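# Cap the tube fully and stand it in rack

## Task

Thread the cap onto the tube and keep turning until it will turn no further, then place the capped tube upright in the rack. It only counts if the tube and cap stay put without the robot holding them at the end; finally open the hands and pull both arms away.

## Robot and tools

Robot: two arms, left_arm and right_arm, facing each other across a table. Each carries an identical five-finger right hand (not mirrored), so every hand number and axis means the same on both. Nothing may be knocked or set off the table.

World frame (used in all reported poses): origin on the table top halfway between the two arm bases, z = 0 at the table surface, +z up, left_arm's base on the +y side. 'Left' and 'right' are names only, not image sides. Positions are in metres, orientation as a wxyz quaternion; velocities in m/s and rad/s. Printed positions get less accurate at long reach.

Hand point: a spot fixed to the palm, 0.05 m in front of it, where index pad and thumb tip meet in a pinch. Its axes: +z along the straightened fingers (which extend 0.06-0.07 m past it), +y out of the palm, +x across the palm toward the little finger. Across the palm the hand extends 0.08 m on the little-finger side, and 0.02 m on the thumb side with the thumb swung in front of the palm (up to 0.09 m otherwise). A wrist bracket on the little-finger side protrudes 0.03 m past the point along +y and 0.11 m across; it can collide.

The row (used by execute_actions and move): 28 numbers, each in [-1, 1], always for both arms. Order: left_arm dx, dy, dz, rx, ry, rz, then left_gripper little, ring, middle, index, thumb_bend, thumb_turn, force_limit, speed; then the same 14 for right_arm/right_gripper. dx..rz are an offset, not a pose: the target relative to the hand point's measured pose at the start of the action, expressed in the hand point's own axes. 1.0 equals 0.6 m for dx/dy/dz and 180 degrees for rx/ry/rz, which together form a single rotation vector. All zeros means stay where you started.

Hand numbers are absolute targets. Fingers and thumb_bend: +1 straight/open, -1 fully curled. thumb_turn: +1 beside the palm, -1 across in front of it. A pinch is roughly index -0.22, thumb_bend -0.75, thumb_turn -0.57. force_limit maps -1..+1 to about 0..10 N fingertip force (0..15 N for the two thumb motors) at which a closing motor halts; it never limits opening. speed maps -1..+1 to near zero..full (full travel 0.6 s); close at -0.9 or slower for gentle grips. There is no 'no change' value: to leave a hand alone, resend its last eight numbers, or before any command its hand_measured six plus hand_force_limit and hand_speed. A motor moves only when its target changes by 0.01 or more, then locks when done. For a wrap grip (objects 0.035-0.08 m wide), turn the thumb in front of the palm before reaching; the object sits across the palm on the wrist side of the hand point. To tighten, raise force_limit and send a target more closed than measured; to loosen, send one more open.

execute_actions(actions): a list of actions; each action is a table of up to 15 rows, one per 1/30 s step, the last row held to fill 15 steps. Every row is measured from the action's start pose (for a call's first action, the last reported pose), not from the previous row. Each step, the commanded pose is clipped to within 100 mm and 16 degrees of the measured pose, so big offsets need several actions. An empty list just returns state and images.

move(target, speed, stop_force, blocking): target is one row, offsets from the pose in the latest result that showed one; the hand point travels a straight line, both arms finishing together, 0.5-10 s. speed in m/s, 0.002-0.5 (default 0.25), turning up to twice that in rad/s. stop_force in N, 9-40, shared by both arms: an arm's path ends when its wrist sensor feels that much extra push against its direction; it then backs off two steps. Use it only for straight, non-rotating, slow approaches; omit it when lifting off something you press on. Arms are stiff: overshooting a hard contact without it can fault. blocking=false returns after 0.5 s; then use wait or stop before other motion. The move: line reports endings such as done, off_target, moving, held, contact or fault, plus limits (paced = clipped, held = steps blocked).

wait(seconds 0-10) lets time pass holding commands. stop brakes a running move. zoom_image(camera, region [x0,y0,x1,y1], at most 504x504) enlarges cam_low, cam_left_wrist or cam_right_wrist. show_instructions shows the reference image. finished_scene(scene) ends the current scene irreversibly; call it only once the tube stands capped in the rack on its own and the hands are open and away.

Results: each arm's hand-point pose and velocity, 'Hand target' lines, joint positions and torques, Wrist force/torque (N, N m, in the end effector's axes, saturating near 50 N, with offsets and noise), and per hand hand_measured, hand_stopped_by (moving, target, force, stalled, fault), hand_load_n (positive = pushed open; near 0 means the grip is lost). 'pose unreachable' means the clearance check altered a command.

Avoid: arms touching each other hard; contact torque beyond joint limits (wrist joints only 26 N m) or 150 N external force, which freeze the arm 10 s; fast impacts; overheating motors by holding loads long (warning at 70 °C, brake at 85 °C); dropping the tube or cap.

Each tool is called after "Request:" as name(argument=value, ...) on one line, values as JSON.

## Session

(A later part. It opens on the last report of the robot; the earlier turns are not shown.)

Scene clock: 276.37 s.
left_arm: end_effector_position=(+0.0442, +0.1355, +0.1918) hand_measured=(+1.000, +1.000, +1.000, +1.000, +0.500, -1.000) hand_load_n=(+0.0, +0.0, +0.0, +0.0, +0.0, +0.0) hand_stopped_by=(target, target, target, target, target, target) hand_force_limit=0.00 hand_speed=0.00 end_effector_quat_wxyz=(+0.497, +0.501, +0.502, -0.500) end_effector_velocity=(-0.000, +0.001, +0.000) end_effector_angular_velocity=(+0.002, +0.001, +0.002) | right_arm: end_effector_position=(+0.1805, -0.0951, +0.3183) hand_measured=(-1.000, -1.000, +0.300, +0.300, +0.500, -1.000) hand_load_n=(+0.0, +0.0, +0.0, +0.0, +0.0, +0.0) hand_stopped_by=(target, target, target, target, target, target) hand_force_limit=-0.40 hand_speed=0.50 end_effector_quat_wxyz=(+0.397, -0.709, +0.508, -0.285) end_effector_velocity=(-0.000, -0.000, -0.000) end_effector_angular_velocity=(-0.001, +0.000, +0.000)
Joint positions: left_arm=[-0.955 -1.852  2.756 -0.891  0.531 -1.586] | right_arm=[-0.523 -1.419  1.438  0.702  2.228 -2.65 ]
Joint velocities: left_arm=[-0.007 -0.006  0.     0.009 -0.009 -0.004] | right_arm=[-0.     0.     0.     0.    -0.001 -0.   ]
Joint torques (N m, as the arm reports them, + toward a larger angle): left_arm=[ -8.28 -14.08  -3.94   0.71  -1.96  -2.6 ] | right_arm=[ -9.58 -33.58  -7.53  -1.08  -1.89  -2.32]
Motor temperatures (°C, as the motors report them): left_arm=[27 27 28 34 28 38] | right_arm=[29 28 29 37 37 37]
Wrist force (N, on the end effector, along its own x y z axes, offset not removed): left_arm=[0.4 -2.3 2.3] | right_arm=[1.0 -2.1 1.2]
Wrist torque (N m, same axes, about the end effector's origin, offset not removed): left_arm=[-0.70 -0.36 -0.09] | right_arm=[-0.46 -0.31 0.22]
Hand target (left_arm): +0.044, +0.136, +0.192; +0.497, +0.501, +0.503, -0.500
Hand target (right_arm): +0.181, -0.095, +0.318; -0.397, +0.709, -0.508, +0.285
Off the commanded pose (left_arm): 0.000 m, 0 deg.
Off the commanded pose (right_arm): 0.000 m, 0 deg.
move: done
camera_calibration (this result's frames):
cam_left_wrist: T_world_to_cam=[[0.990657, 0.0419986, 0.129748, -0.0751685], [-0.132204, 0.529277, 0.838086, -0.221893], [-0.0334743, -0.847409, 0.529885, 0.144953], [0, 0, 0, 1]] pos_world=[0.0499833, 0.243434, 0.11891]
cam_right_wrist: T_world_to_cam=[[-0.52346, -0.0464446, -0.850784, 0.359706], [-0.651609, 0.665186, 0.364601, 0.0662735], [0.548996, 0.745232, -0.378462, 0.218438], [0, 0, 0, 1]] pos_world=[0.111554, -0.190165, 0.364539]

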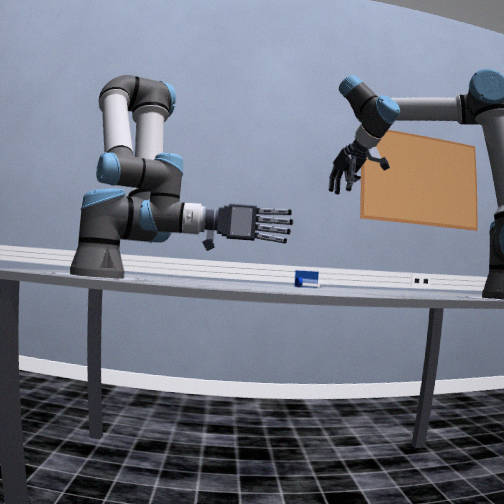

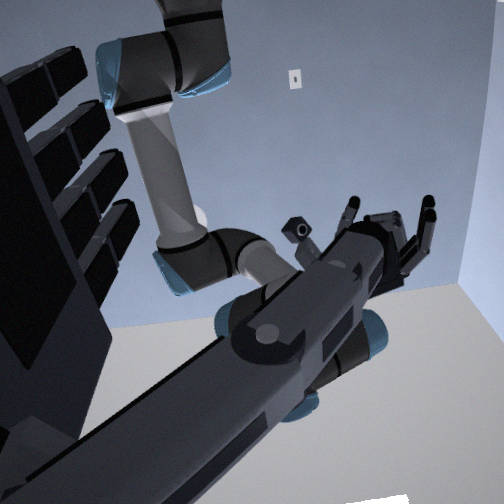

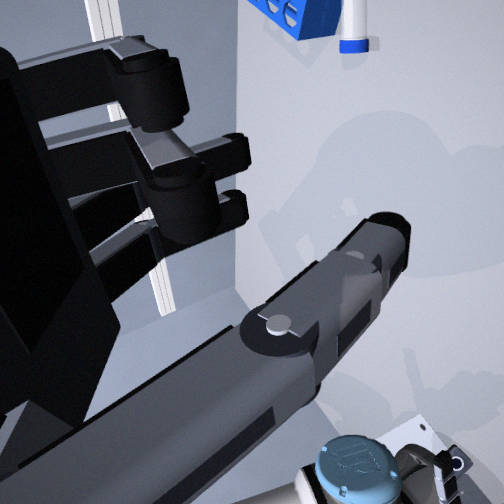

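Request:
move(target=[0,0,0,0,0,0,1,1,1,1,0.5,-1,0,0,0.041,0.067,0.567,0,0,0,-1,-1,0.2,0.2,0.4,-1,-0.4,0.5])

Request:
zoom_image(camera="cam_low", region=[270,230,340,300])

Scene clock: 279.03 s.
left_arm: end_effector_position=(+0.0442, +0.1355, +0.1918) hand_measured=(+1.000, +1.000, +1.000, +1.000, +0.500, -1.000) hand_load_n=(+0.0, +0.0, +0.0, +0.0, +0.0, +0.0) hand_stopped_by=(target, target, target, target, target, target) hand_force_limit=0.00 hand_speed=0.00 end_effector_quat_wxyz=(+0.497, +0.501, +0.502, -0.500) end_effector_velocity=(-0.000, -0.000, +0.000) end_effector_angular_velocity=(-0.000, -0.000, -0.001) | right_arm: end_effector_position=(+0.4431, -0.0327, +0.1061) hand_measured=(-1.000, -1.000, +0.200, +0.200, +0.400, -1.000) hand_load_n=(+0.0, +0.0, +0.0, +0.0, +0.0, +0.0) hand_stopped_by=(target, target, target, target, target, target) hand_force_limit=-0.40 hand_speed=0.50 end_effector_quat_wxyz=(+0.397, -0.709, +0.508, -0.285) end_effector_velocity=(+0.001, +0.001, -0.001) end_effector_angular_velocity=(-0.003, +0.001, +0.002)
Joint positions: left_arm=[-0.955 -1.852  2.756 -0.891  0.531 -1.586] | right_arm=[-0.897 -0.972  1.344  0.22   1.93  -2.911]
Joint velocities: left_arm=[-0.001 -0.    -0.    -0.     0.     0.   ] | right_arm=[-0.     0.004 -0.005  0.003 -0.001 -0.002]
Joint torques (N m, as the arm reports them, + toward a larger angle): left_arm=[11.68 10.86 -7.25 -2.56  1.4   2.47] | right_arm=[ -9.2  -33.7  -30.87   1.99  -2.22  -2.36]
Motor temperatures (°C, as the motors report them): left_arm=[27 27 28 34 28 38] | right_arm=[29 28 29 37 37 37]
Wrist force (N, on the end effector, along its own x y z axes, offset not removed): left_arm=[0.6 -0.9 2.8] | right_arm=[-4.7 -2.0 -2.3]
Wrist torque (N m, same axes, about the end effector's origin, offset not removed): left_arm=[-0.53 -0.32 0.00] | right_arm=[-0.01 0.77 -0.29]
Hand target (left_arm): +0.044, +0.136, +0.192; +0.497, +0.501, +0.502, -0.500
Hand target (right_arm): +0.443, -0.033, +0.106; -0.397, +0.709, -0.508, +0.285
Off the commanded pose (left_arm): 0.000 m, 0 deg.
Off the commanded pose (right_arm): 0.000 m, 0 deg.
move: done
camera_calibration (this result's frames):
cam_left_wrist: T_world_to_cam=[[0.990656, 0.0419976, 0.129758, -0.0751736], [-0.132212, 0.529272, 0.838088, -0.22189], [-0.0334796, -0.847412, 0.529879, 0.144959], [0, 0, 0, 1]] pos_world=[0.0499878, 0.243437, 0.118907]
cam_right_wrist: T_world_to_cam=[[-0.522944, -0.046566, -0.851094, 0.319358], [-0.651841, 0.665222, 0.364119, 0.273365], [0.549211, 0.745192, -0.378227, -0.0526798], [0, 0, 0, 1]] pos_world=[0.374129, -0.127721, 0.152341]

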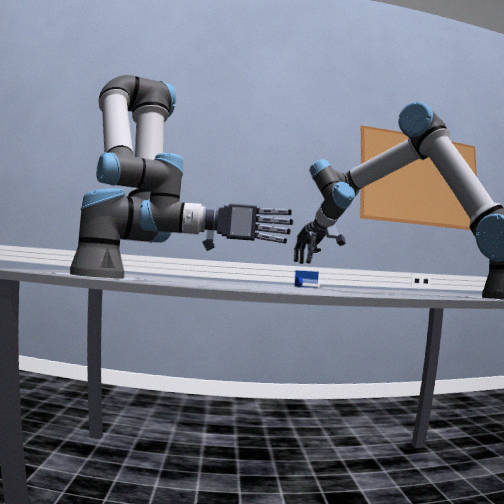

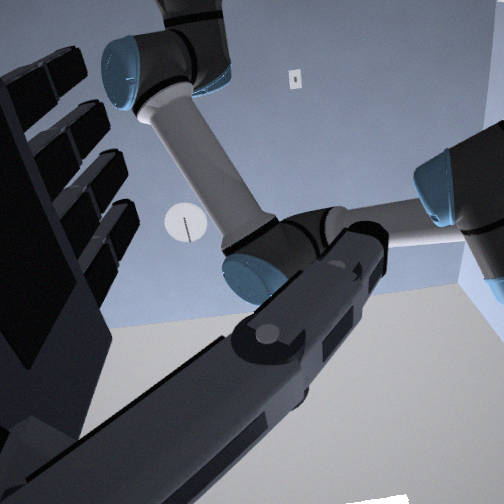

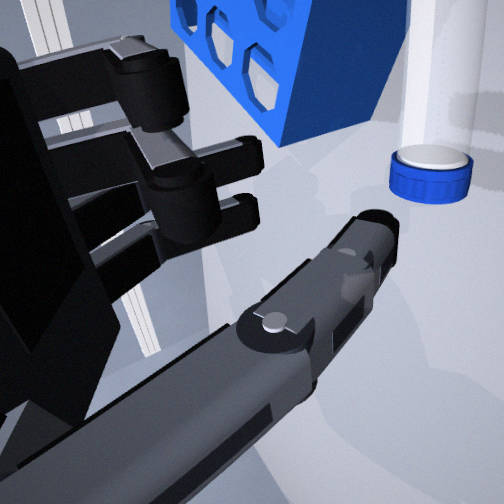

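Region (270, 230, 340, 300) of cam_low's 504x504 image, scaled by 7.200, with more detail than that image has.

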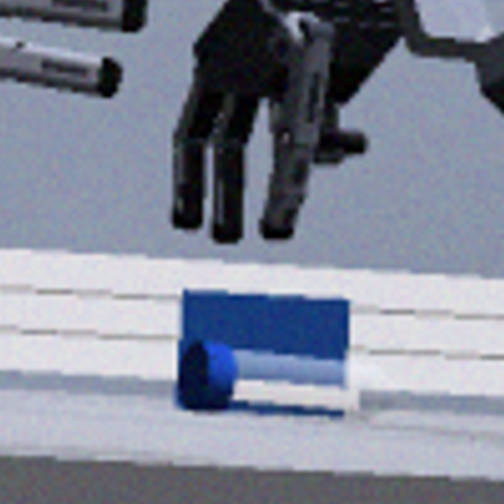

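Request:
move(target=[0,0,0,0,0,0,1,1,1,1,0.5,-1,0,0,0,0.078,0.048,0,0,0,-1,-1,-1,0.15,0.4,-0.85,-0.4,0.5], speed=0.06, stop_force=12)

Request:
zoom_image(camera="cam_low", region=[270,230,340,300])

Scene clock: 281.00 s.
left_arm: end_effector_position=(+0.0442, +0.1355, +0.1918) hand_measured=(+1.000, +1.000, +1.000, +1.000, +0.500, -1.000) hand_load_n=(+0.0, +0.0, +0.0, +0.0, +0.0, +0.0) hand_stopped_by=(target, target, target, target, target, target) hand_force_limit=0.00 hand_speed=0.00 end_effector_quat_wxyz=(+0.497, +0.501, +0.502, -0.500) end_effector_velocity=(+0.000, +0.000, -0.000) end_effector_angular_velocity=(+0.000, -0.001, +0.001) | right_arm: end_effector_position=(+0.4431, -0.0327, +0.0513) hand_measured=(-1.000, -1.000, -1.000, +0.150, +0.400, -0.850) hand_load_n=(+0.0, +0.0, +0.0, +0.0, +0.0, +0.0) hand_stopped_by=(target, target, target, target, target, target) hand_force_limit=-0.40 hand_speed=0.50 end_effector_quat_wxyz=(+0.397, -0.709, +0.508, -0.285) end_effector_velocity=(-0.000, +0.000, -0.002) end_effector_angular_velocity=(-0.000, -0.001, +0.000)
Joint positions: left_arm=[-0.955 -1.852  2.756 -0.891  0.531 -1.586] | right_arm=[-0.897 -0.917  1.404  0.104  1.93  -2.911]
Joint velocities: left_arm=[ 0.001  0.001  0.    -0.    -0.     0.   ] | right_arm=[ 0.     0.002  0.002 -0.004  0.001 -0.   ]
Joint torques (N m, as the arm reports them, + toward a larger angle): left_arm=[ 12.7    9.28 -10.27  -2.67   1.31   2.52] | right_arm=[-10.28 -35.21  -6.54  -1.76   1.49  -0.14]
Motor temperatures (°C, as the motors report them): left_arm=[27 27 28 34 28 38] | right_arm=[29 28 29 37 37 37]
Wrist force (N, on the end effector, along its own x y z axes, offset not removed): left_arm=[1.7 -1.4 2.2] | right_arm=[1.7 2.2 -0.6]
Wrist torque (N m, same axes, about the end effector's origin, offset not removed): left_arm=[-0.54 -0.45 0.01] | right_arm=[0.39 0.09 0.29]
Hand target (left_arm): +0.044, +0.136, +0.192; +0.497, +0.501, +0.502, -0.500
Hand target (right_arm): +0.443, -0.033, +0.051; -0.397, +0.709, -0.508, +0.285
Off the commanded pose (left_arm): 0.000 m, 0 deg.
Off the commanded pose (right_arm): 0.000 m, 0 deg.
move: done
camera_calibration (this result's frames):
cam_left_wrist: T_world_to_cam=[[0.990656, 0.0419978, 0.129758, -0.0751737], [-0.132212, 0.529272, 0.838087, -0.22189], [-0.0334797, -0.847412, 0.529879, 0.144959], [0, 0, 0, 1]] pos_world=[0.0499879, 0.243437, 0.118907]
cam_right_wrist: T_world_to_cam=[[-0.522975, -0.0464959, -0.851079, 0.27279], [-0.651795, 0.665237, 0.364175, 0.29333], [0.549237, 0.745183, -0.378208, -0.0734222], [0, 0, 0, 1]] pos_world=[0.374179, -0.127737, 0.0975738]

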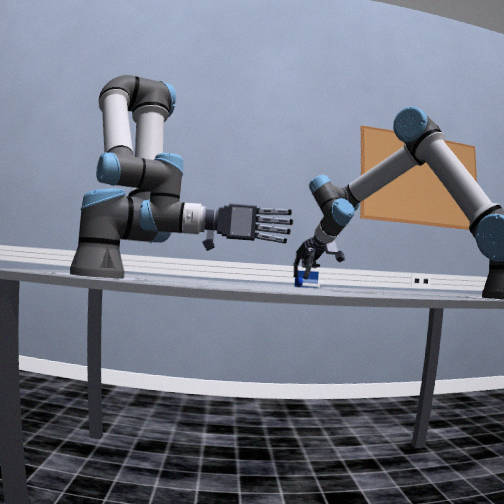

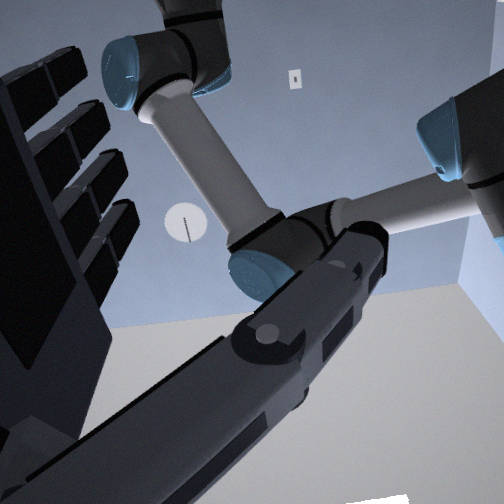

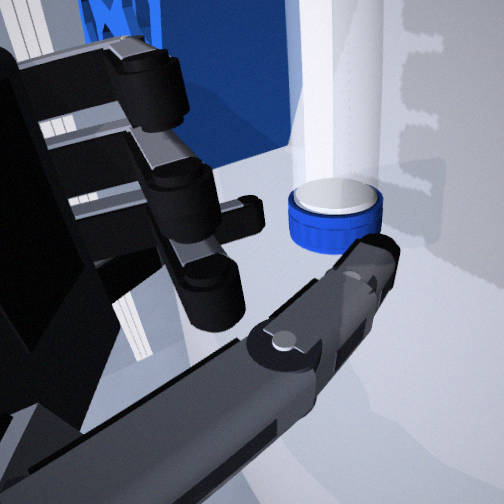

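Region (270, 230, 340, 300) of cam_low's 504x504 image, scaled by 7.200, with more detail than that image has.

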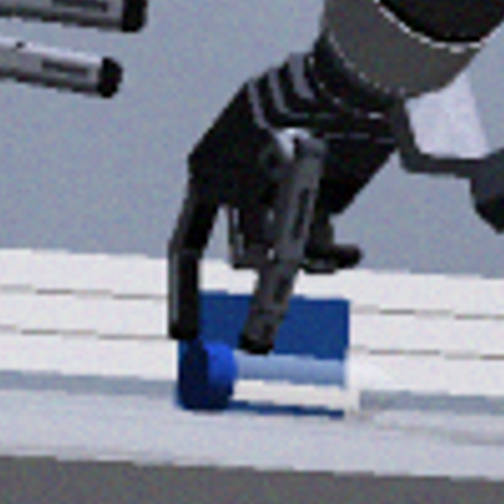

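Request:
move(target=[0,0,0,0,0,0,1,1,1,1,0.5,-1,0,0,0,0.027,0.023,0,0,0,-1,-1,-1,0.15,0.4,-0.76,-0.4,0.5], speed=0.03, stop_force=12)

Request:
zoom_image(camera="cam_low", region=[270,230,340,300])

Scene clock: 282.30 s.
left_arm: end_effector_position=(+0.0442, +0.1355, +0.1918) hand_measured=(+1.000, +1.000, +1.000, +1.000, +0.500, -1.000) hand_load_n=(+0.0, +0.0, +0.0, +0.0, +0.0, +0.0) hand_stopped_by=(target, target, target, target, target, target) hand_force_limit=0.00 hand_speed=0.00 end_effector_quat_wxyz=(+0.497, +0.501, +0.502, -0.500) end_effector_velocity=(+0.000, +0.000, +0.000) end_effector_angular_velocity=(-0.000, +0.001, +0.001) | right_arm: end_effector_position=(+0.4462, -0.0317, +0.0305) hand_measured=(-1.000, -1.000, -1.000, +0.150, +0.400, -0.760) hand_load_n=(+0.0, +0.0, +0.0, +0.0, +0.0, +0.0) hand_stopped_by=(target, target, target, target, target, target) hand_force_limit=-0.40 hand_speed=0.50 end_effector_quat_wxyz=(+0.397, -0.709, +0.508, -0.285) end_effector_velocity=(+0.001, +0.000, -0.002) end_effector_angular_velocity=(-0.000, -0.000, +0.001)
Joint positions: left_arm=[-0.955 -1.852  2.756 -0.891  0.531 -1.586] | right_arm=[-0.899 -0.887  1.413  0.066  1.928 -2.912]
Joint velocities: left_arm=[ 0.001 -0.001 -0.     0.     0.    -0.   ] | right_arm=[-0.001  0.002  0.    -0.004 -0.001 -0.001]
Joint torques (N m, as the arm reports them, + toward a larger angle): left_arm=[ 10.81  11.14 -10.52  -2.58   1.43   2.47] | right_arm=[ -9.95 -36.05  -5.39  -1.59  -2.24  -2.41]
Motor temperatures (°C, as the motors report them): left_arm=[27 27 28 34 28 38] | right_arm=[29 28 29 37 37 37]
Wrist force (N, on the end effector, along its own x y z axes, offset not removed): left_arm=[0.6 -1.8 1.0] | right_arm=[-0.9 -0.7 -1.4]
Wrist torque (N m, same axes, about the end effector's origin, offset not removed): left_arm=[-0.53 -0.32 -0.10] | right_arm=[0.26 0.24 0.03]
Hand target (left_arm): +0.044, +0.136, +0.192; +0.497, +0.501, +0.502, -0.500
Hand target (right_arm): +0.446, -0.032, +0.030; -0.397, +0.709, -0.508, +0.285
Off the commanded pose (left_arm): 0.000 m, 0 deg.
Off the commanded pose (right_arm): 0.000 m, 0 deg.
move: done
camera_calibration (this result's frames):
cam_left_wrist: T_world_to_cam=[[0.990656, 0.0419978, 0.129758, -0.0751737], [-0.132213, 0.529272, 0.838087, -0.22189], [-0.0334797, -0.847412, 0.529879, 0.144959], [0, 0, 0, 1]] pos_world=[0.0499879, 0.243437, 0.118907]
cam_right_wrist: T_world_to_cam=[[-0.522978, -0.0464984, -0.851077, 0.256711], [-0.651791, 0.665241, 0.364174, 0.302247], [0.549238, 0.745179, -0.378214, -0.0837638], [0, 0, 0, 1]] pos_world=[0.377262, -0.126711, 0.0767296]

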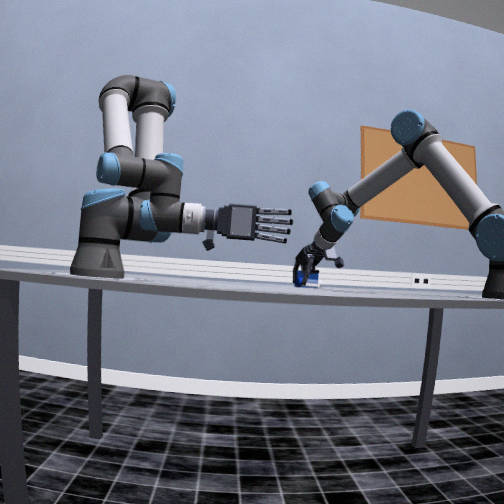

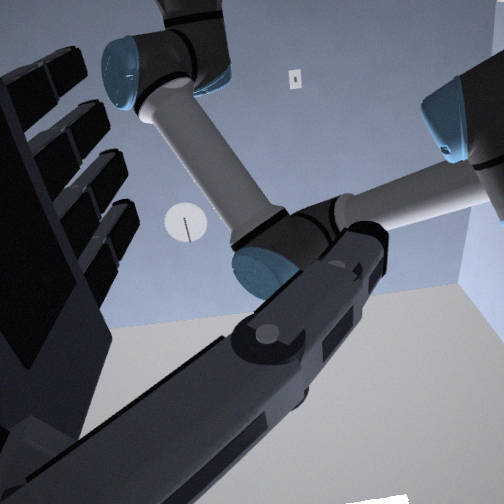

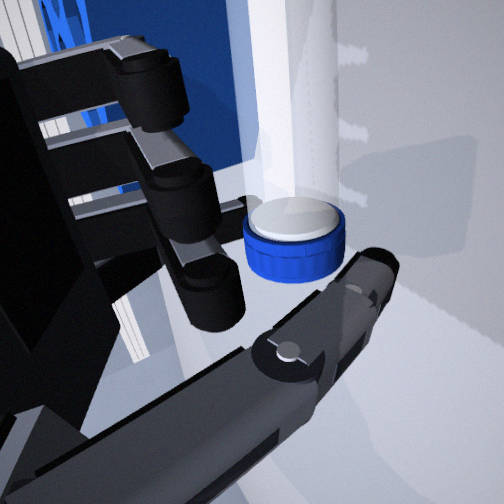

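Region (270, 230, 340, 300) of cam_low's 504x504 image, scaled by 7.200, with more detail than that image has.

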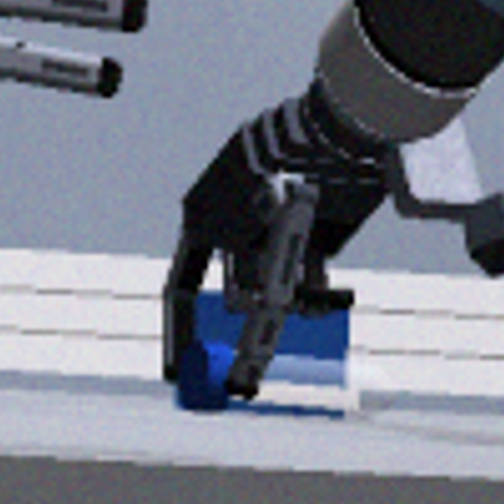

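Request:
execute_actions(actions=[[[0,0,0,0,0,0,1,1,1,1,0.5,-1,0,0,-0.003,0,0.006,0,-0.056,-0.035,-1,-1,-1,0.2,0.4,-0.76,-0.4,0.5]],[[0,0,0,0,0,0,1,1,1,1,0.5,-1,0,0,0,0,0,0,0,0,-1,-1,-1,0.08,0.15,-0.76,-0.8,-0.7]],[[0,0,0,0,0,0,1,1,1,1,0.5,-1,0,0,0,0,0,0,0,0,-1,-1,-1,0.08,0.15,-0.76,-0.8,-0.7]]])

Request:
zoom_image(camera="cam_low", region=[270,230,340,300])

Scene clock: 284.20 s.
left_arm: end_effector_position=(+0.0442, +0.1355, +0.1918) hand_measured=(+1.000, +1.000, +1.000, +1.000, +0.500, -1.000) hand_load_n=(+0.0, +0.0, +0.0, +0.0, +0.0, +0.0) hand_stopped_by=(target, target, target, target, target, target) hand_force_limit=0.00 hand_speed=0.00 end_effector_quat_wxyz=(+0.497, +0.501, +0.502, -0.500) end_effector_velocity=(+0.000, -0.000, -0.000) end_effector_angular_velocity=(+0.001, -0.003, +0.000) | right_arm: end_effector_position=(+0.4485, -0.0294, +0.0288) hand_measured=(-1.000, -1.000, -1.000, +0.080, +0.150, -0.760) hand_load_n=(+0.0, +0.0, +0.0, +0.0, +0.0, +0.0) hand_stopped_by=(target, target, target, target, target, target) hand_force_limit=-0.80 hand_speed=-0.70 end_effector_quat_wxyz=(+0.423, -0.757, +0.434, -0.245) end_effector_velocity=(+0.000, -0.000, -0.000) end_effector_angular_velocity=(+0.000, +0.000, +0.000)
Joint positions: left_arm=[-0.955 -1.852  2.756 -0.891  0.531 -1.586] | right_arm=[-0.965 -0.914  1.46   0.01   1.705 -3.063]
Joint velocities: left_arm=[ 0.     0.002  0.    -0.     0.     0.001] | right_arm=[-0.  0. -0.  0. -0.  0.]
Joint torques (N m, as the arm reports them, + toward a larger angle): left_arm=[11.85  9.81 -9.18 -2.4   1.35  2.6 ] | right_arm=[  6.59 -49.73 -27.24   1.65   1.75   1.8 ]
Motor temperatures (°C, as the motors report them): left_arm=[27 27 28 34 28 38] | right_arm=[29 28 29 37 37 37]
Wrist force (N, on the end effector, along its own x y z axes, offset not removed): left_arm=[1.5 -1.0 1.7] | right_arm=[-0.2 2.4 -3.0]
Wrist torque (N m, same axes, about the end effector's origin, offset not removed): left_arm=[-0.51 -0.46 0.04] | right_arm=[0.54 0.28 0.28]
Hand target (left_arm): +0.044, +0.136, +0.192; +0.497, +0.501, +0.502, -0.500
Hand target (right_arm): +0.449, -0.029, +0.029; -0.423, +0.757, -0.434, +0.245
Off the commanded pose (left_arm): 0.000 m, 0 deg.
Off the commanded pose (right_arm): 0.000 m, 0 deg.
camera_calibration (this result's frames):
cam_left_wrist: T_world_to_cam=[[0.990656, 0.0419978, 0.129758, -0.0751737], [-0.132213, 0.529272, 0.838087, -0.22189], [-0.0334797, -0.847412, 0.529879, 0.144959], [0, 0, 0, 1]] pos_world=[0.0499879, 0.243437, 0.118907]
cam_right_wrist: T_world_to_cam=[[-0.501764, -0.152008, -0.851544, 0.243973], [-0.7719, 0.522975, 0.361479, 0.352595], [0.390389, 0.838684, -0.379745, -0.0133781], [0, 0, 0, 1]] pos_world=[0.399807, -0.136093, 0.0752179]

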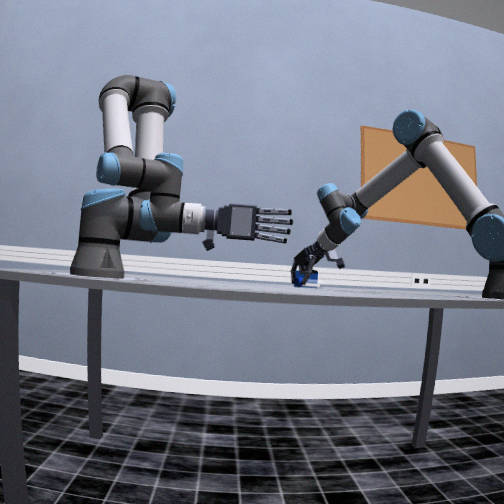

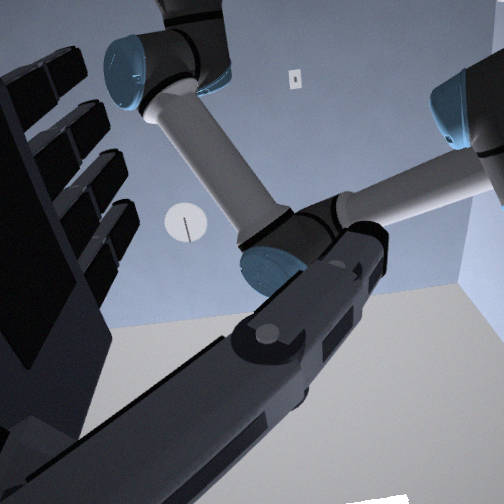

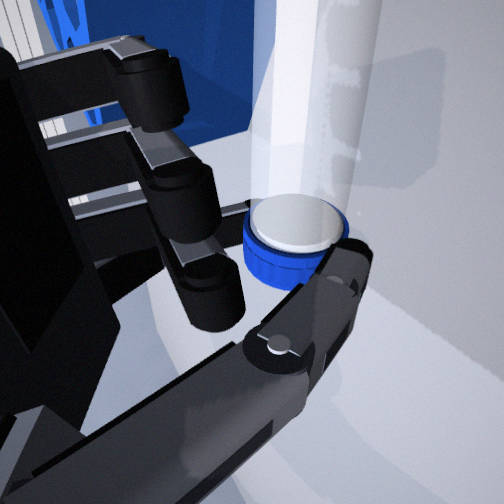

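Region (270, 230, 340, 300) of cam_low's 504x504 image, scaled by 7.200, with more detail than that image has.

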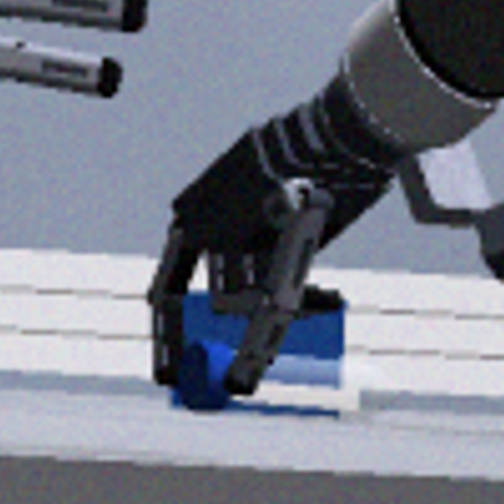

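Request:
execute_actions(actions=[[[0,0,0,0,0,0,1,1,1,1,0.5,-1,0,0,-0.003,0,0,0,0,0,-1,-1,-1,-0.4,0.1,-0.76,-0.4,-0.88]],[[0,0,0,0,0,0,1,1,1,1,0.5,-1,0,0,0,0,0,0,0,0,-1,-1,-1,-0.4,0.1,-0.76,-0.4,-0.88]],[[0,0,0,0,0,0,1,1,1,1,0.5,-1,0,0,0,0,0,0,0,0,-1,-1,-1,-0.4,0.1,-0.76,-0.4,-0.88]]])

Request:
move(target=[0,0,0,0,0,0,1,1,1,1,0.5,-1,0,0,0,-0.05,-0.05,0,0,0,-1,-1,-1,-0.4,0.1,-0.76,-0.4,-0.88], speed=0.04)

Request:
zoom_image(camera="cam_low", region=[270,230,340,300])

Scene clock: 286.00 s.
left_arm: end_effector_position=(+0.0442, +0.1355, +0.1918) hand_measured=(+1.000, +1.000, +1.000, +1.000, +0.500, -1.000) hand_load_n=(+0.0, +0.0, +0.0, +0.0, +0.0, +0.0) hand_stopped_by=(target, target, target, target, target, target) hand_force_limit=0.00 hand_speed=0.00 end_effector_quat_wxyz=(+0.497, +0.501, +0.502, -0.500) end_effector_velocity=(-0.000, -0.000, -0.000) end_effector_angular_velocity=(+0.001, -0.000, +0.000) | right_arm: end_effector_position=(+0.4476, -0.0278, +0.0288) hand_measured=(-1.000, -1.000, -1.000, +0.028, +0.108, -0.760) hand_load_n=(+0.0, +0.0, +0.0, +4.5, +4.0, -1.0) hand_stopped_by=(target, target, target, force, force, target) hand_force_limit=-0.40 hand_speed=-0.88 end_effector_quat_wxyz=(+0.423, -0.757, +0.434, -0.245) end_effector_velocity=(+0.000, -0.000, +0.001) end_effector_angular_velocity=(+0.001, -0.001, -0.001)
Joint positions: left_arm=[-0.955 -1.852  2.756 -0.891  0.531 -1.586] | right_arm=[-0.962 -0.913  1.457  0.011  1.708 -3.062]
Joint velocities: left_arm=[ 0.     0.001 -0.    -0.     0.    -0.001] | right_arm=[-0.    -0.001  0.    -0.     0.001  0.001]
Joint torques (N m, as the arm reports them, + toward a larger angle): left_arm=[ 11.92  10.27 -10.57  -2.44   1.34   2.5 ] | right_arm=[  5.2  -37.85 -28.24   1.36   2.01   1.72]
Motor temperatures (°C, as the motors report them): left_arm=[27 27 28 34 28 38] | right_arm=[29 28 29 37 37 37]
Wrist force (N, on the end effector, along its own x y z axes, offset not removed): left_arm=[1.0 -0.3 1.3] | right_arm=[-0.7 1.2 -1.3]
Wrist torque (N m, same axes, about the end effector's origin, offset not removed): left_arm=[-0.34 -0.40 0.00] | right_arm=[0.24 0.43 0.15]
Hand target (left_arm): +0.044, +0.136, +0.192; +0.497, +0.501, +0.502, -0.500
Hand target (right_arm): +0.448, -0.028, +0.029; -0.423, +0.757, -0.434, +0.245
Off the commanded pose (left_arm): 0.000 m, 0 deg.
Off the commanded pose (right_arm): 0.000 m, 0 deg.
camera_calibration (this result's frames):
cam_left_wrist: T_world_to_cam=[[0.990656, 0.0419977, 0.129759, -0.0751737], [-0.132213, 0.529272, 0.838087, -0.22189], [-0.0334798, -0.847412, 0.529879, 0.144959], [0, 0, 0, 1]] pos_world=[0.0499879, 0.243437, 0.118907]
cam_right_wrist: T_world_to_cam=[[-0.501749, -0.15199, -0.851556, 0.243764], [-0.771907, 0.522968, 0.361476, 0.351095], [0.390395, 0.838692, -0.379721, -0.0143229], [0, 0, 0, 1]] pos_world=[0.398913, -0.134549, 0.0752269]

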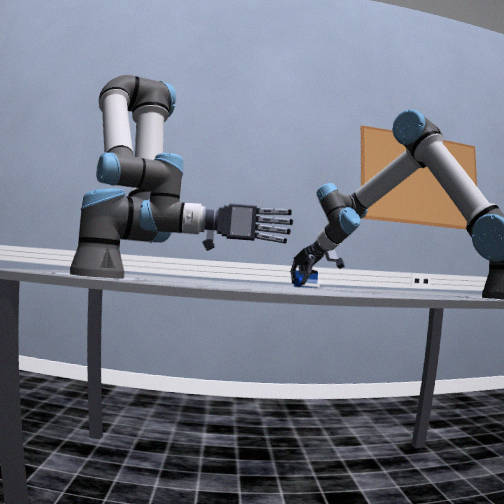

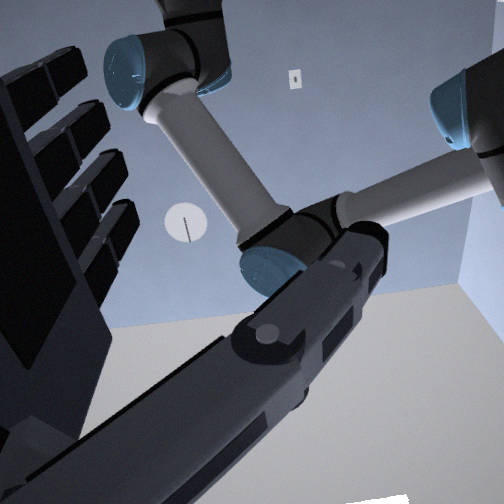

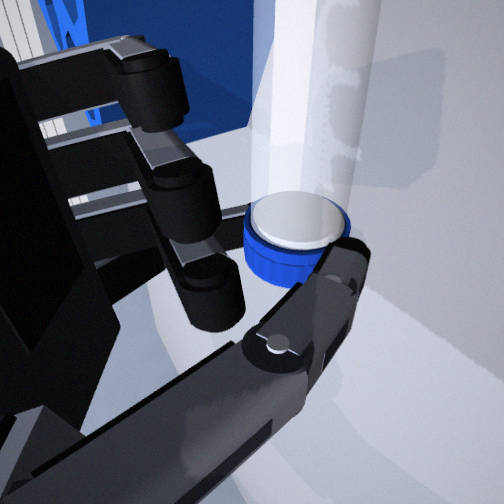

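Scene clock: 287.43 s.
left_arm: end_effector_position=(+0.0442, +0.1355, +0.1918) hand_measured=(+1.000, +1.000, +1.000, +1.000, +0.500, -1.000) hand_load_n=(+0.0, +0.0, +0.0, +0.0, +0.0, +0.0) hand_stopped_by=(target, target, target, target, target, target) hand_force_limit=0.00 hand_speed=0.00 end_effector_quat_wxyz=(+0.497, +0.501, +0.502, -0.500) end_effector_velocity=(-0.001, -0.000, -0.000) end_effector_angular_velocity=(+0.000, -0.001, -0.001) | right_arm: end_effector_position=(+0.4391, -0.0326, +0.0698) hand_measured=(-1.000, -1.000, -1.000, +0.028, +0.108, -0.760) hand_load_n=(+0.0, +0.0, +0.0, +4.5, +4.5, -0.5) hand_stopped_by=(target, target, target, force, force, target) hand_force_limit=-0.40 hand_speed=-0.88 end_effector_quat_wxyz=(+0.423, -0.757, +0.434, -0.245) end_effector_velocity=(-0.001, -0.000, +0.002) end_effector_angular_velocity=(-0.002, -0.000, +0.000)
Joint positions: left_arm=[-0.955 -1.852  2.756 -0.891  0.531 -1.586] | right_arm=[-0.958 -0.979  1.452  0.083  1.711 -3.06 ]
Joint velocities: left_arm=[-0.001  0.001  0.    -0.    -0.     0.001] | right_arm=[ 0.    -0.003 -0.001  0.005  0.001 -0.001]
Joint torques (N m, as the arm reports them, + toward a larger angle): left_arm=[ 11.18  10.18 -10.33  -2.4    1.38   2.71] | right_arm=[  9.63 -48.72 -30.79   1.84   2.84   2.32]
Motor temperatures (°C, as the motors report them): left_arm=[27 27 28 34 28 38] | right_arm=[29 28 29 37 37 37]
Wrist force (N, on the end effector, along its own x y z axes, offset not removed): left_arm=[1.3 -1.5 0.6] | right_arm=[1.5 -1.4 0.1]
Wrist torque (N m, same axes, about the end effector's origin, offset not removed): left_arm=[-0.51 -0.40 0.01] | right_arm=[-0.13 -0.05 0.10]
Hand target (left_arm): +0.044, +0.136, +0.192; +0.497, +0.501, +0.502, -0.500
Hand target (right_arm): +0.439, -0.033, +0.070; -0.423, +0.757, -0.434, +0.245
Off the commanded pose (left_arm): 0.000 m, 0 deg.
Off the commanded pose (right_arm): 0.000 m, 0 deg.
move: done
camera_calibration (this result's frames):
cam_left_wrist: T_world_to_cam=[[0.990656, 0.0419977, 0.129758, -0.0751737], [-0.132212, 0.529272, 0.838088, -0.22189], [-0.0334797, -0.847412, 0.529879, 0.144959], [0, 0, 0, 1]] pos_world=[0.0499879, 0.243437, 0.118907]
cam_right_wrist: T_world_to_cam=[[-0.501746, -0.151984, -0.851559, 0.273678], [-0.771909, 0.522964, 0.361478, 0.332177], [0.390395, 0.838695, -0.379713, 0.00862416], [0, 0, 0, 1]] pos_world=[0.39036, -0.139355, 0.116253]

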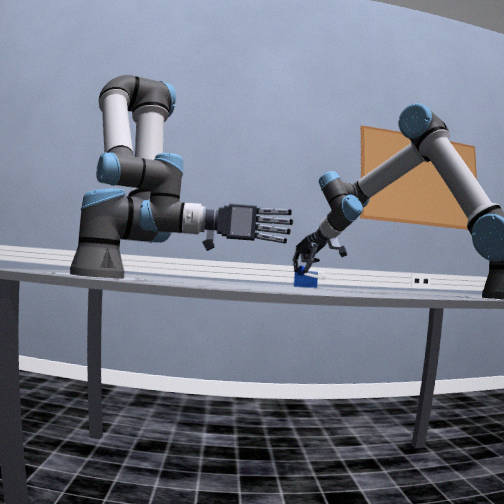

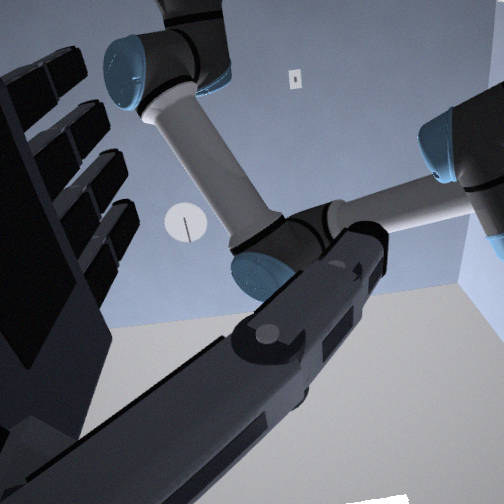

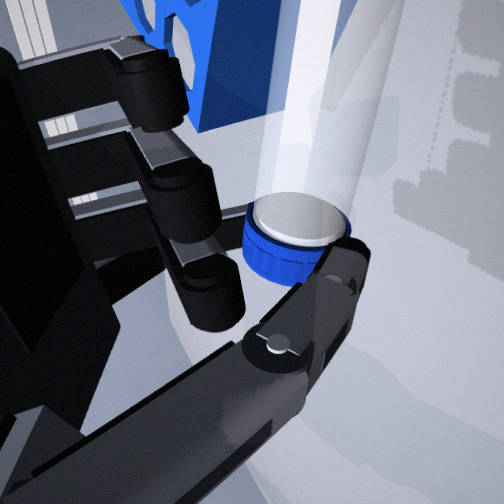

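Region (270, 230, 340, 300) of cam_low's 504x504 image, scaled by 7.200, with more detail than that image has.

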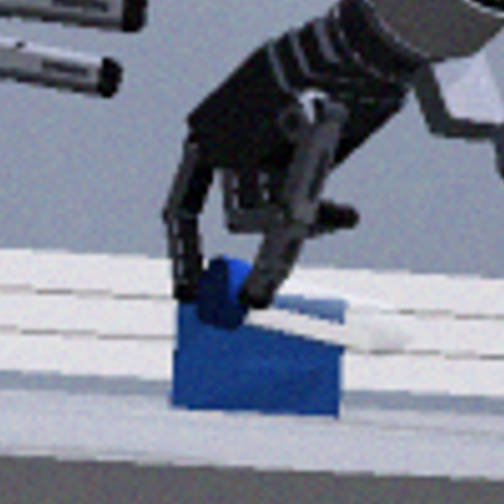

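Loosen slightly so it pivots.

Request:
move(target=[0,0,0,0,0,0,1,1,1,1,0.5,-1,0,0,0,-0.03,-0.055,0,0,0,-1,-1,-1,0.04,0.1,-0.76,-0.4,-0.95], speed=0.03)

Request:
zoom_image(camera="cam_low", region=[270,230,340,300])

Scene clock: 289.13 s.
left_arm: end_effector_position=(+0.0442, +0.1355, +0.1918) hand_measured=(+1.000, +1.000, +1.000, +1.000, +0.500, -1.000) hand_load_n=(+0.0, +0.0, +0.0, +0.0, +0.0, +0.0) hand_stopped_by=(target, target, target, target, target, target) hand_force_limit=0.00 hand_speed=0.00 end_effector_quat_wxyz=(+0.497, +0.501, +0.502, -0.500) end_effector_velocity=(+0.001, -0.000, -0.000) end_effector_angular_velocity=(+0.001, -0.003, +0.002) | right_arm: end_effector_position=(+0.4229, -0.0419, +0.1022) hand_measured=(-1.000, -1.000, -1.000, +0.040, +0.108, -0.760) hand_load_n=(+0.0, +0.0, +0.0, +2.0, +2.0, -0.5) hand_stopped_by=(target, target, target, target, force, target) hand_force_limit=-0.40 hand_speed=-0.95 end_effector_quat_wxyz=(+0.423, -0.757, +0.434, -0.245) end_effector_velocity=(-0.001, -0.001, +0.002) end_effector_angular_velocity=(-0.001, -0.000, -0.000)
Joint positions: left_arm=[-0.955 -1.852  2.756 -0.891  0.531 -1.586] | right_arm=[-0.952 -1.05   1.476  0.13   1.716 -3.057]
Joint velocities: left_arm=[ 0.002  0.003 -0.    -0.     0.     0.001] | right_arm=[-0.    -0.004  0.001  0.003  0.001 -0.   ]
Joint torques (N m, as the arm reports them, + toward a larger angle): left_arm=[ 11.47  10.63 -10.51  -2.44   1.14   2.63] | right_arm=[  9.71 -46.97  -6.99   2.04   2.86   2.43]
Motor temperatures (°C, as the motors report them): left_arm=[27 27 28 34 28 38] | right_arm=[29 28 29 37 37 37]
Wrist force (N, on the end effector, along its own x y z axes, offset not removed): left_arm=[0.7 -1.9 0.6] | right_arm=[1.2 -1.6 -3.8]
Wrist torque (N m, same axes, about the end effector's origin, offset not removed): left_arm=[-0.54 -0.28 0.01] | right_arm=[0.18 0.06 -0.01]
Hand target (left_arm): +0.044, +0.136, +0.192; +0.497, +0.501, +0.502, -0.500
Hand target (right_arm): +0.423, -0.042, +0.102; -0.423, +0.757, -0.434, +0.245
Off the commanded pose (left_arm): 0.000 m, 0 deg.
Off the commanded pose (right_arm): 0.000 m, 0 deg.
move: done
camera_calibration (this result's frames):
cam_left_wrist: T_world_to_cam=[[0.990656, 0.0419978, 0.129758, -0.0751737], [-0.132212, 0.529272, 0.838087, -0.22189], [-0.0334797, -0.847412, 0.529879, 0.144959], [0, 0, 0, 1]] pos_world=[0.0499879, 0.243437, 0.118907]
cam_right_wrist: T_world_to_cam=[[-0.501752, -0.151981, -0.851556, 0.291803], [-0.771906, 0.522962, 0.361485, 0.312821], [0.390393, 0.838697, -0.379712, 0.0350045], [0, 0, 0, 1]] pos_world=[0.374215, -0.148603, 0.148698]

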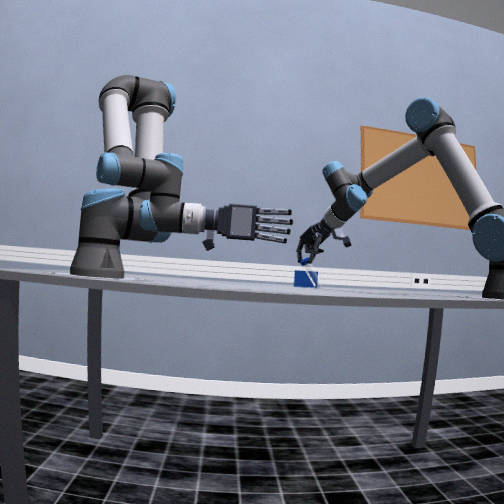

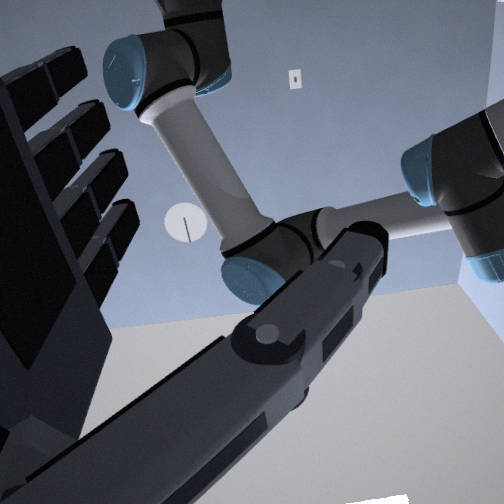

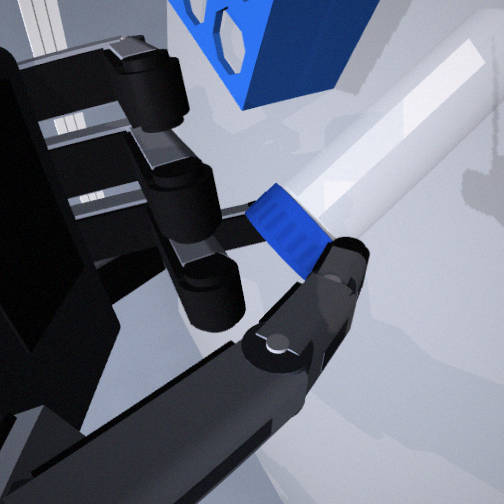

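Region (270, 230, 340, 300) of cam_low's 504x504 image, scaled by 7.200, with more detail than that image has.

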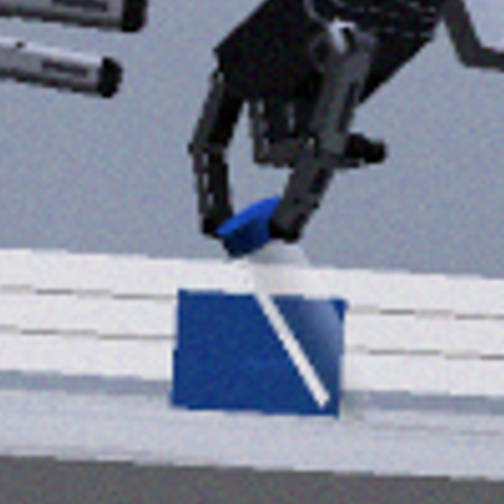

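Request:
move(target=[0,0,0,0,0,0,1,1,1,1,0.5,-1,0,0,0.055,-0.023,-0.014,0,0,0,-1,-1,-1,0.04,0.1,-0.76,-0.4,-0.95], speed=0.03)

Request:
zoom_image(camera="cam_low", region=[270,230,340,300])

Request:
zoom_image(camera="cam_right_wrist", region=[230,120,430,320])

Scene clock: 291.00 s.
left_arm: end_effector_position=(+0.0442, +0.1355, +0.1918) hand_measured=(+1.000, +1.000, +1.000, +1.000, +0.500, -1.000) hand_load_n=(+0.0, +0.0, +0.0, +0.0, +0.0, +0.0) hand_stopped_by=(target, target, target, target, target, target) hand_force_limit=0.00 hand_speed=0.00 end_effector_quat_wxyz=(+0.497, +0.501, +0.502, -0.500) end_effector_velocity=(-0.000, -0.000, -0.000) end_effector_angular_velocity=(+0.001, -0.001, -0.001) | right_arm: end_effector_position=(+0.4395, -0.0702, +0.1184) hand_measured=(-1.000, -1.000, -1.000, +0.040, +0.108, -0.760) hand_load_n=(+0.0, +0.0, +0.0, +2.0, +2.0, -0.5) hand_stopped_by=(target, target, target, target, force, target) hand_force_limit=-0.40 hand_speed=-0.95 end_effector_quat_wxyz=(+0.423, -0.757, +0.434, -0.245) end_effector_velocity=(+0.001, -0.002, +0.001) end_effector_angular_velocity=(+0.001, +0.000, -0.001)
Joint positions: left_arm=[-0.955 -1.852  2.756 -0.891  0.531 -1.586] | right_arm=[-1.016 -1.094  1.499  0.147  1.662 -3.09 ]
Joint velocities: left_arm=[-0.001  0.002 -0.     0.     0.    -0.   ] | right_arm=[-0.004 -0.003  0.001  0.002 -0.003 -0.001]
Joint torques (N m, as the arm reports them, + toward a larger angle): left_arm=[12.03 10.47 -9.9  -2.37  1.46  2.26] | right_arm=[-10.18 -46.14  -6.53   1.89  -2.5   -2.34]
Motor temperatures (°C, as the motors report them): left_arm=[27 27 28 34 28 38] | right_arm=[29 28 29 37 37 37]
Wrist force (N, on the end effector, along its own x y z axes, offset not removed): left_arm=[1.9 -1.0 2.0] | right_arm=[1.2 0.3 -1.1]
Wrist torque (N m, same axes, about the end effector's origin, offset not removed): left_arm=[-0.52 -0.49 0.06] | right_arm=[0.15 0.05 -0.09]
Hand target (left_arm): +0.044, +0.136, +0.192; +0.497, +0.501, +0.502, -0.500
Hand target (right_arm): +0.440, -0.070, +0.119; -0.423, +0.757, -0.434, +0.245
Off the commanded pose (left_arm): 0.000 m, 0 deg.
Off the commanded pose (right_arm): 0.000 m, 0 deg.
move: done
camera_calibration (this result's frames):
cam_left_wrist: T_world_to_cam=[[0.990656, 0.0419978, 0.129758, -0.0751737], [-0.132212, 0.529272, 0.838087, -0.22189], [-0.0334796, -0.847412, 0.529879, 0.144959], [0, 0, 0, 1]] pos_world=[0.0499879, 0.243437, 0.118907]
cam_right_wrist: T_world_to_cam=[[-0.501701, -0.152035, -0.851576, 0.309557], [-0.77192, 0.523001, 0.361399, 0.33457], [0.39043, 0.838662, -0.37975, 0.0584421], [0, 0, 0, 1]] pos_world=[0.390749, -0.17693, 0.164892]

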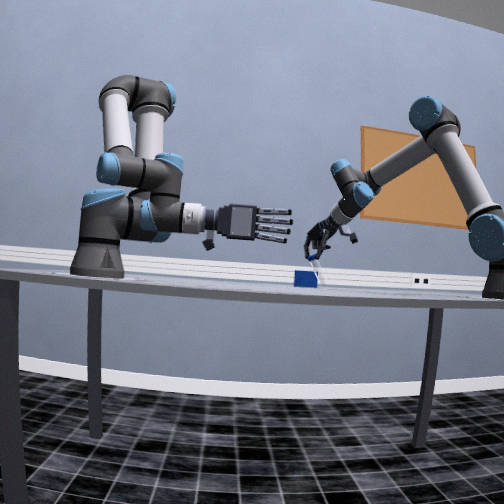

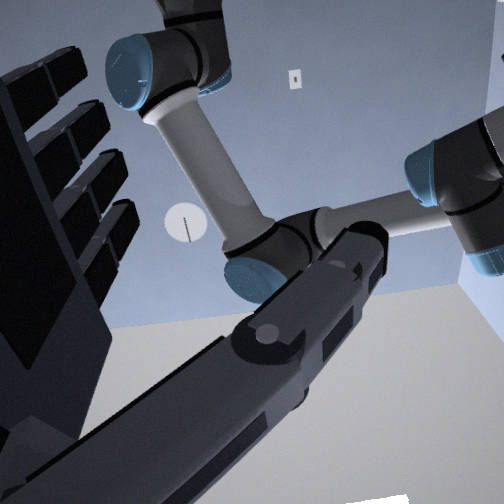

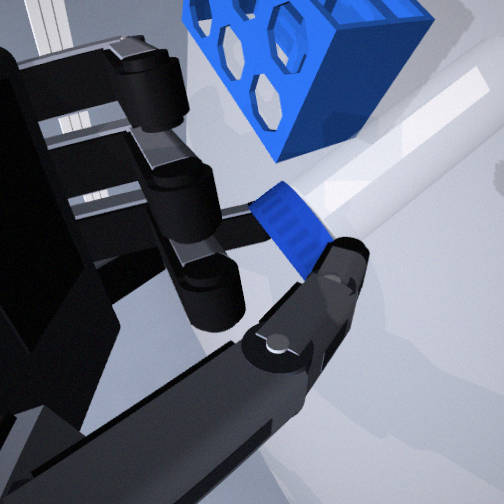

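Region (270, 230, 340, 300) of cam_low's 504x504 image, scaled by 7.200, with more detail than that image has.

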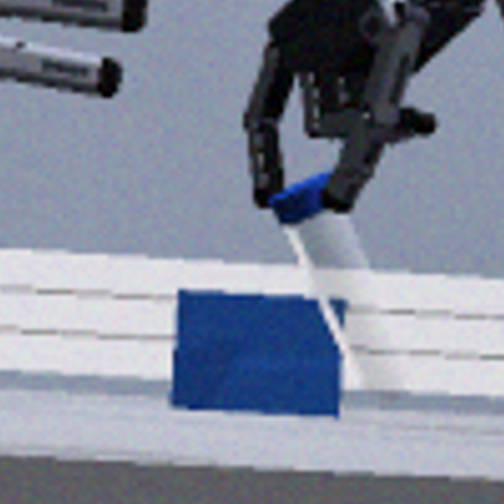

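Region (230, 120, 430, 320) of cam_right_wrist's 504x504 image, scaled by 2.520, with more detail than that image has.

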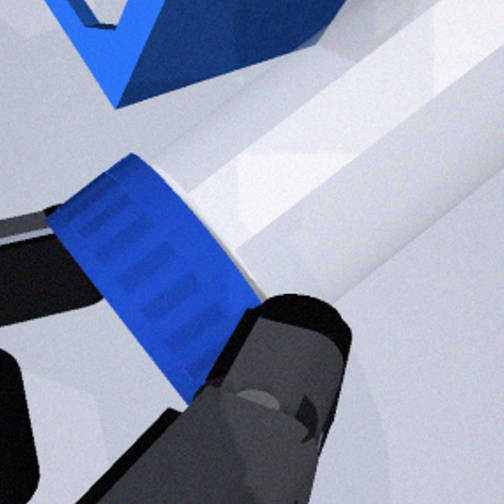

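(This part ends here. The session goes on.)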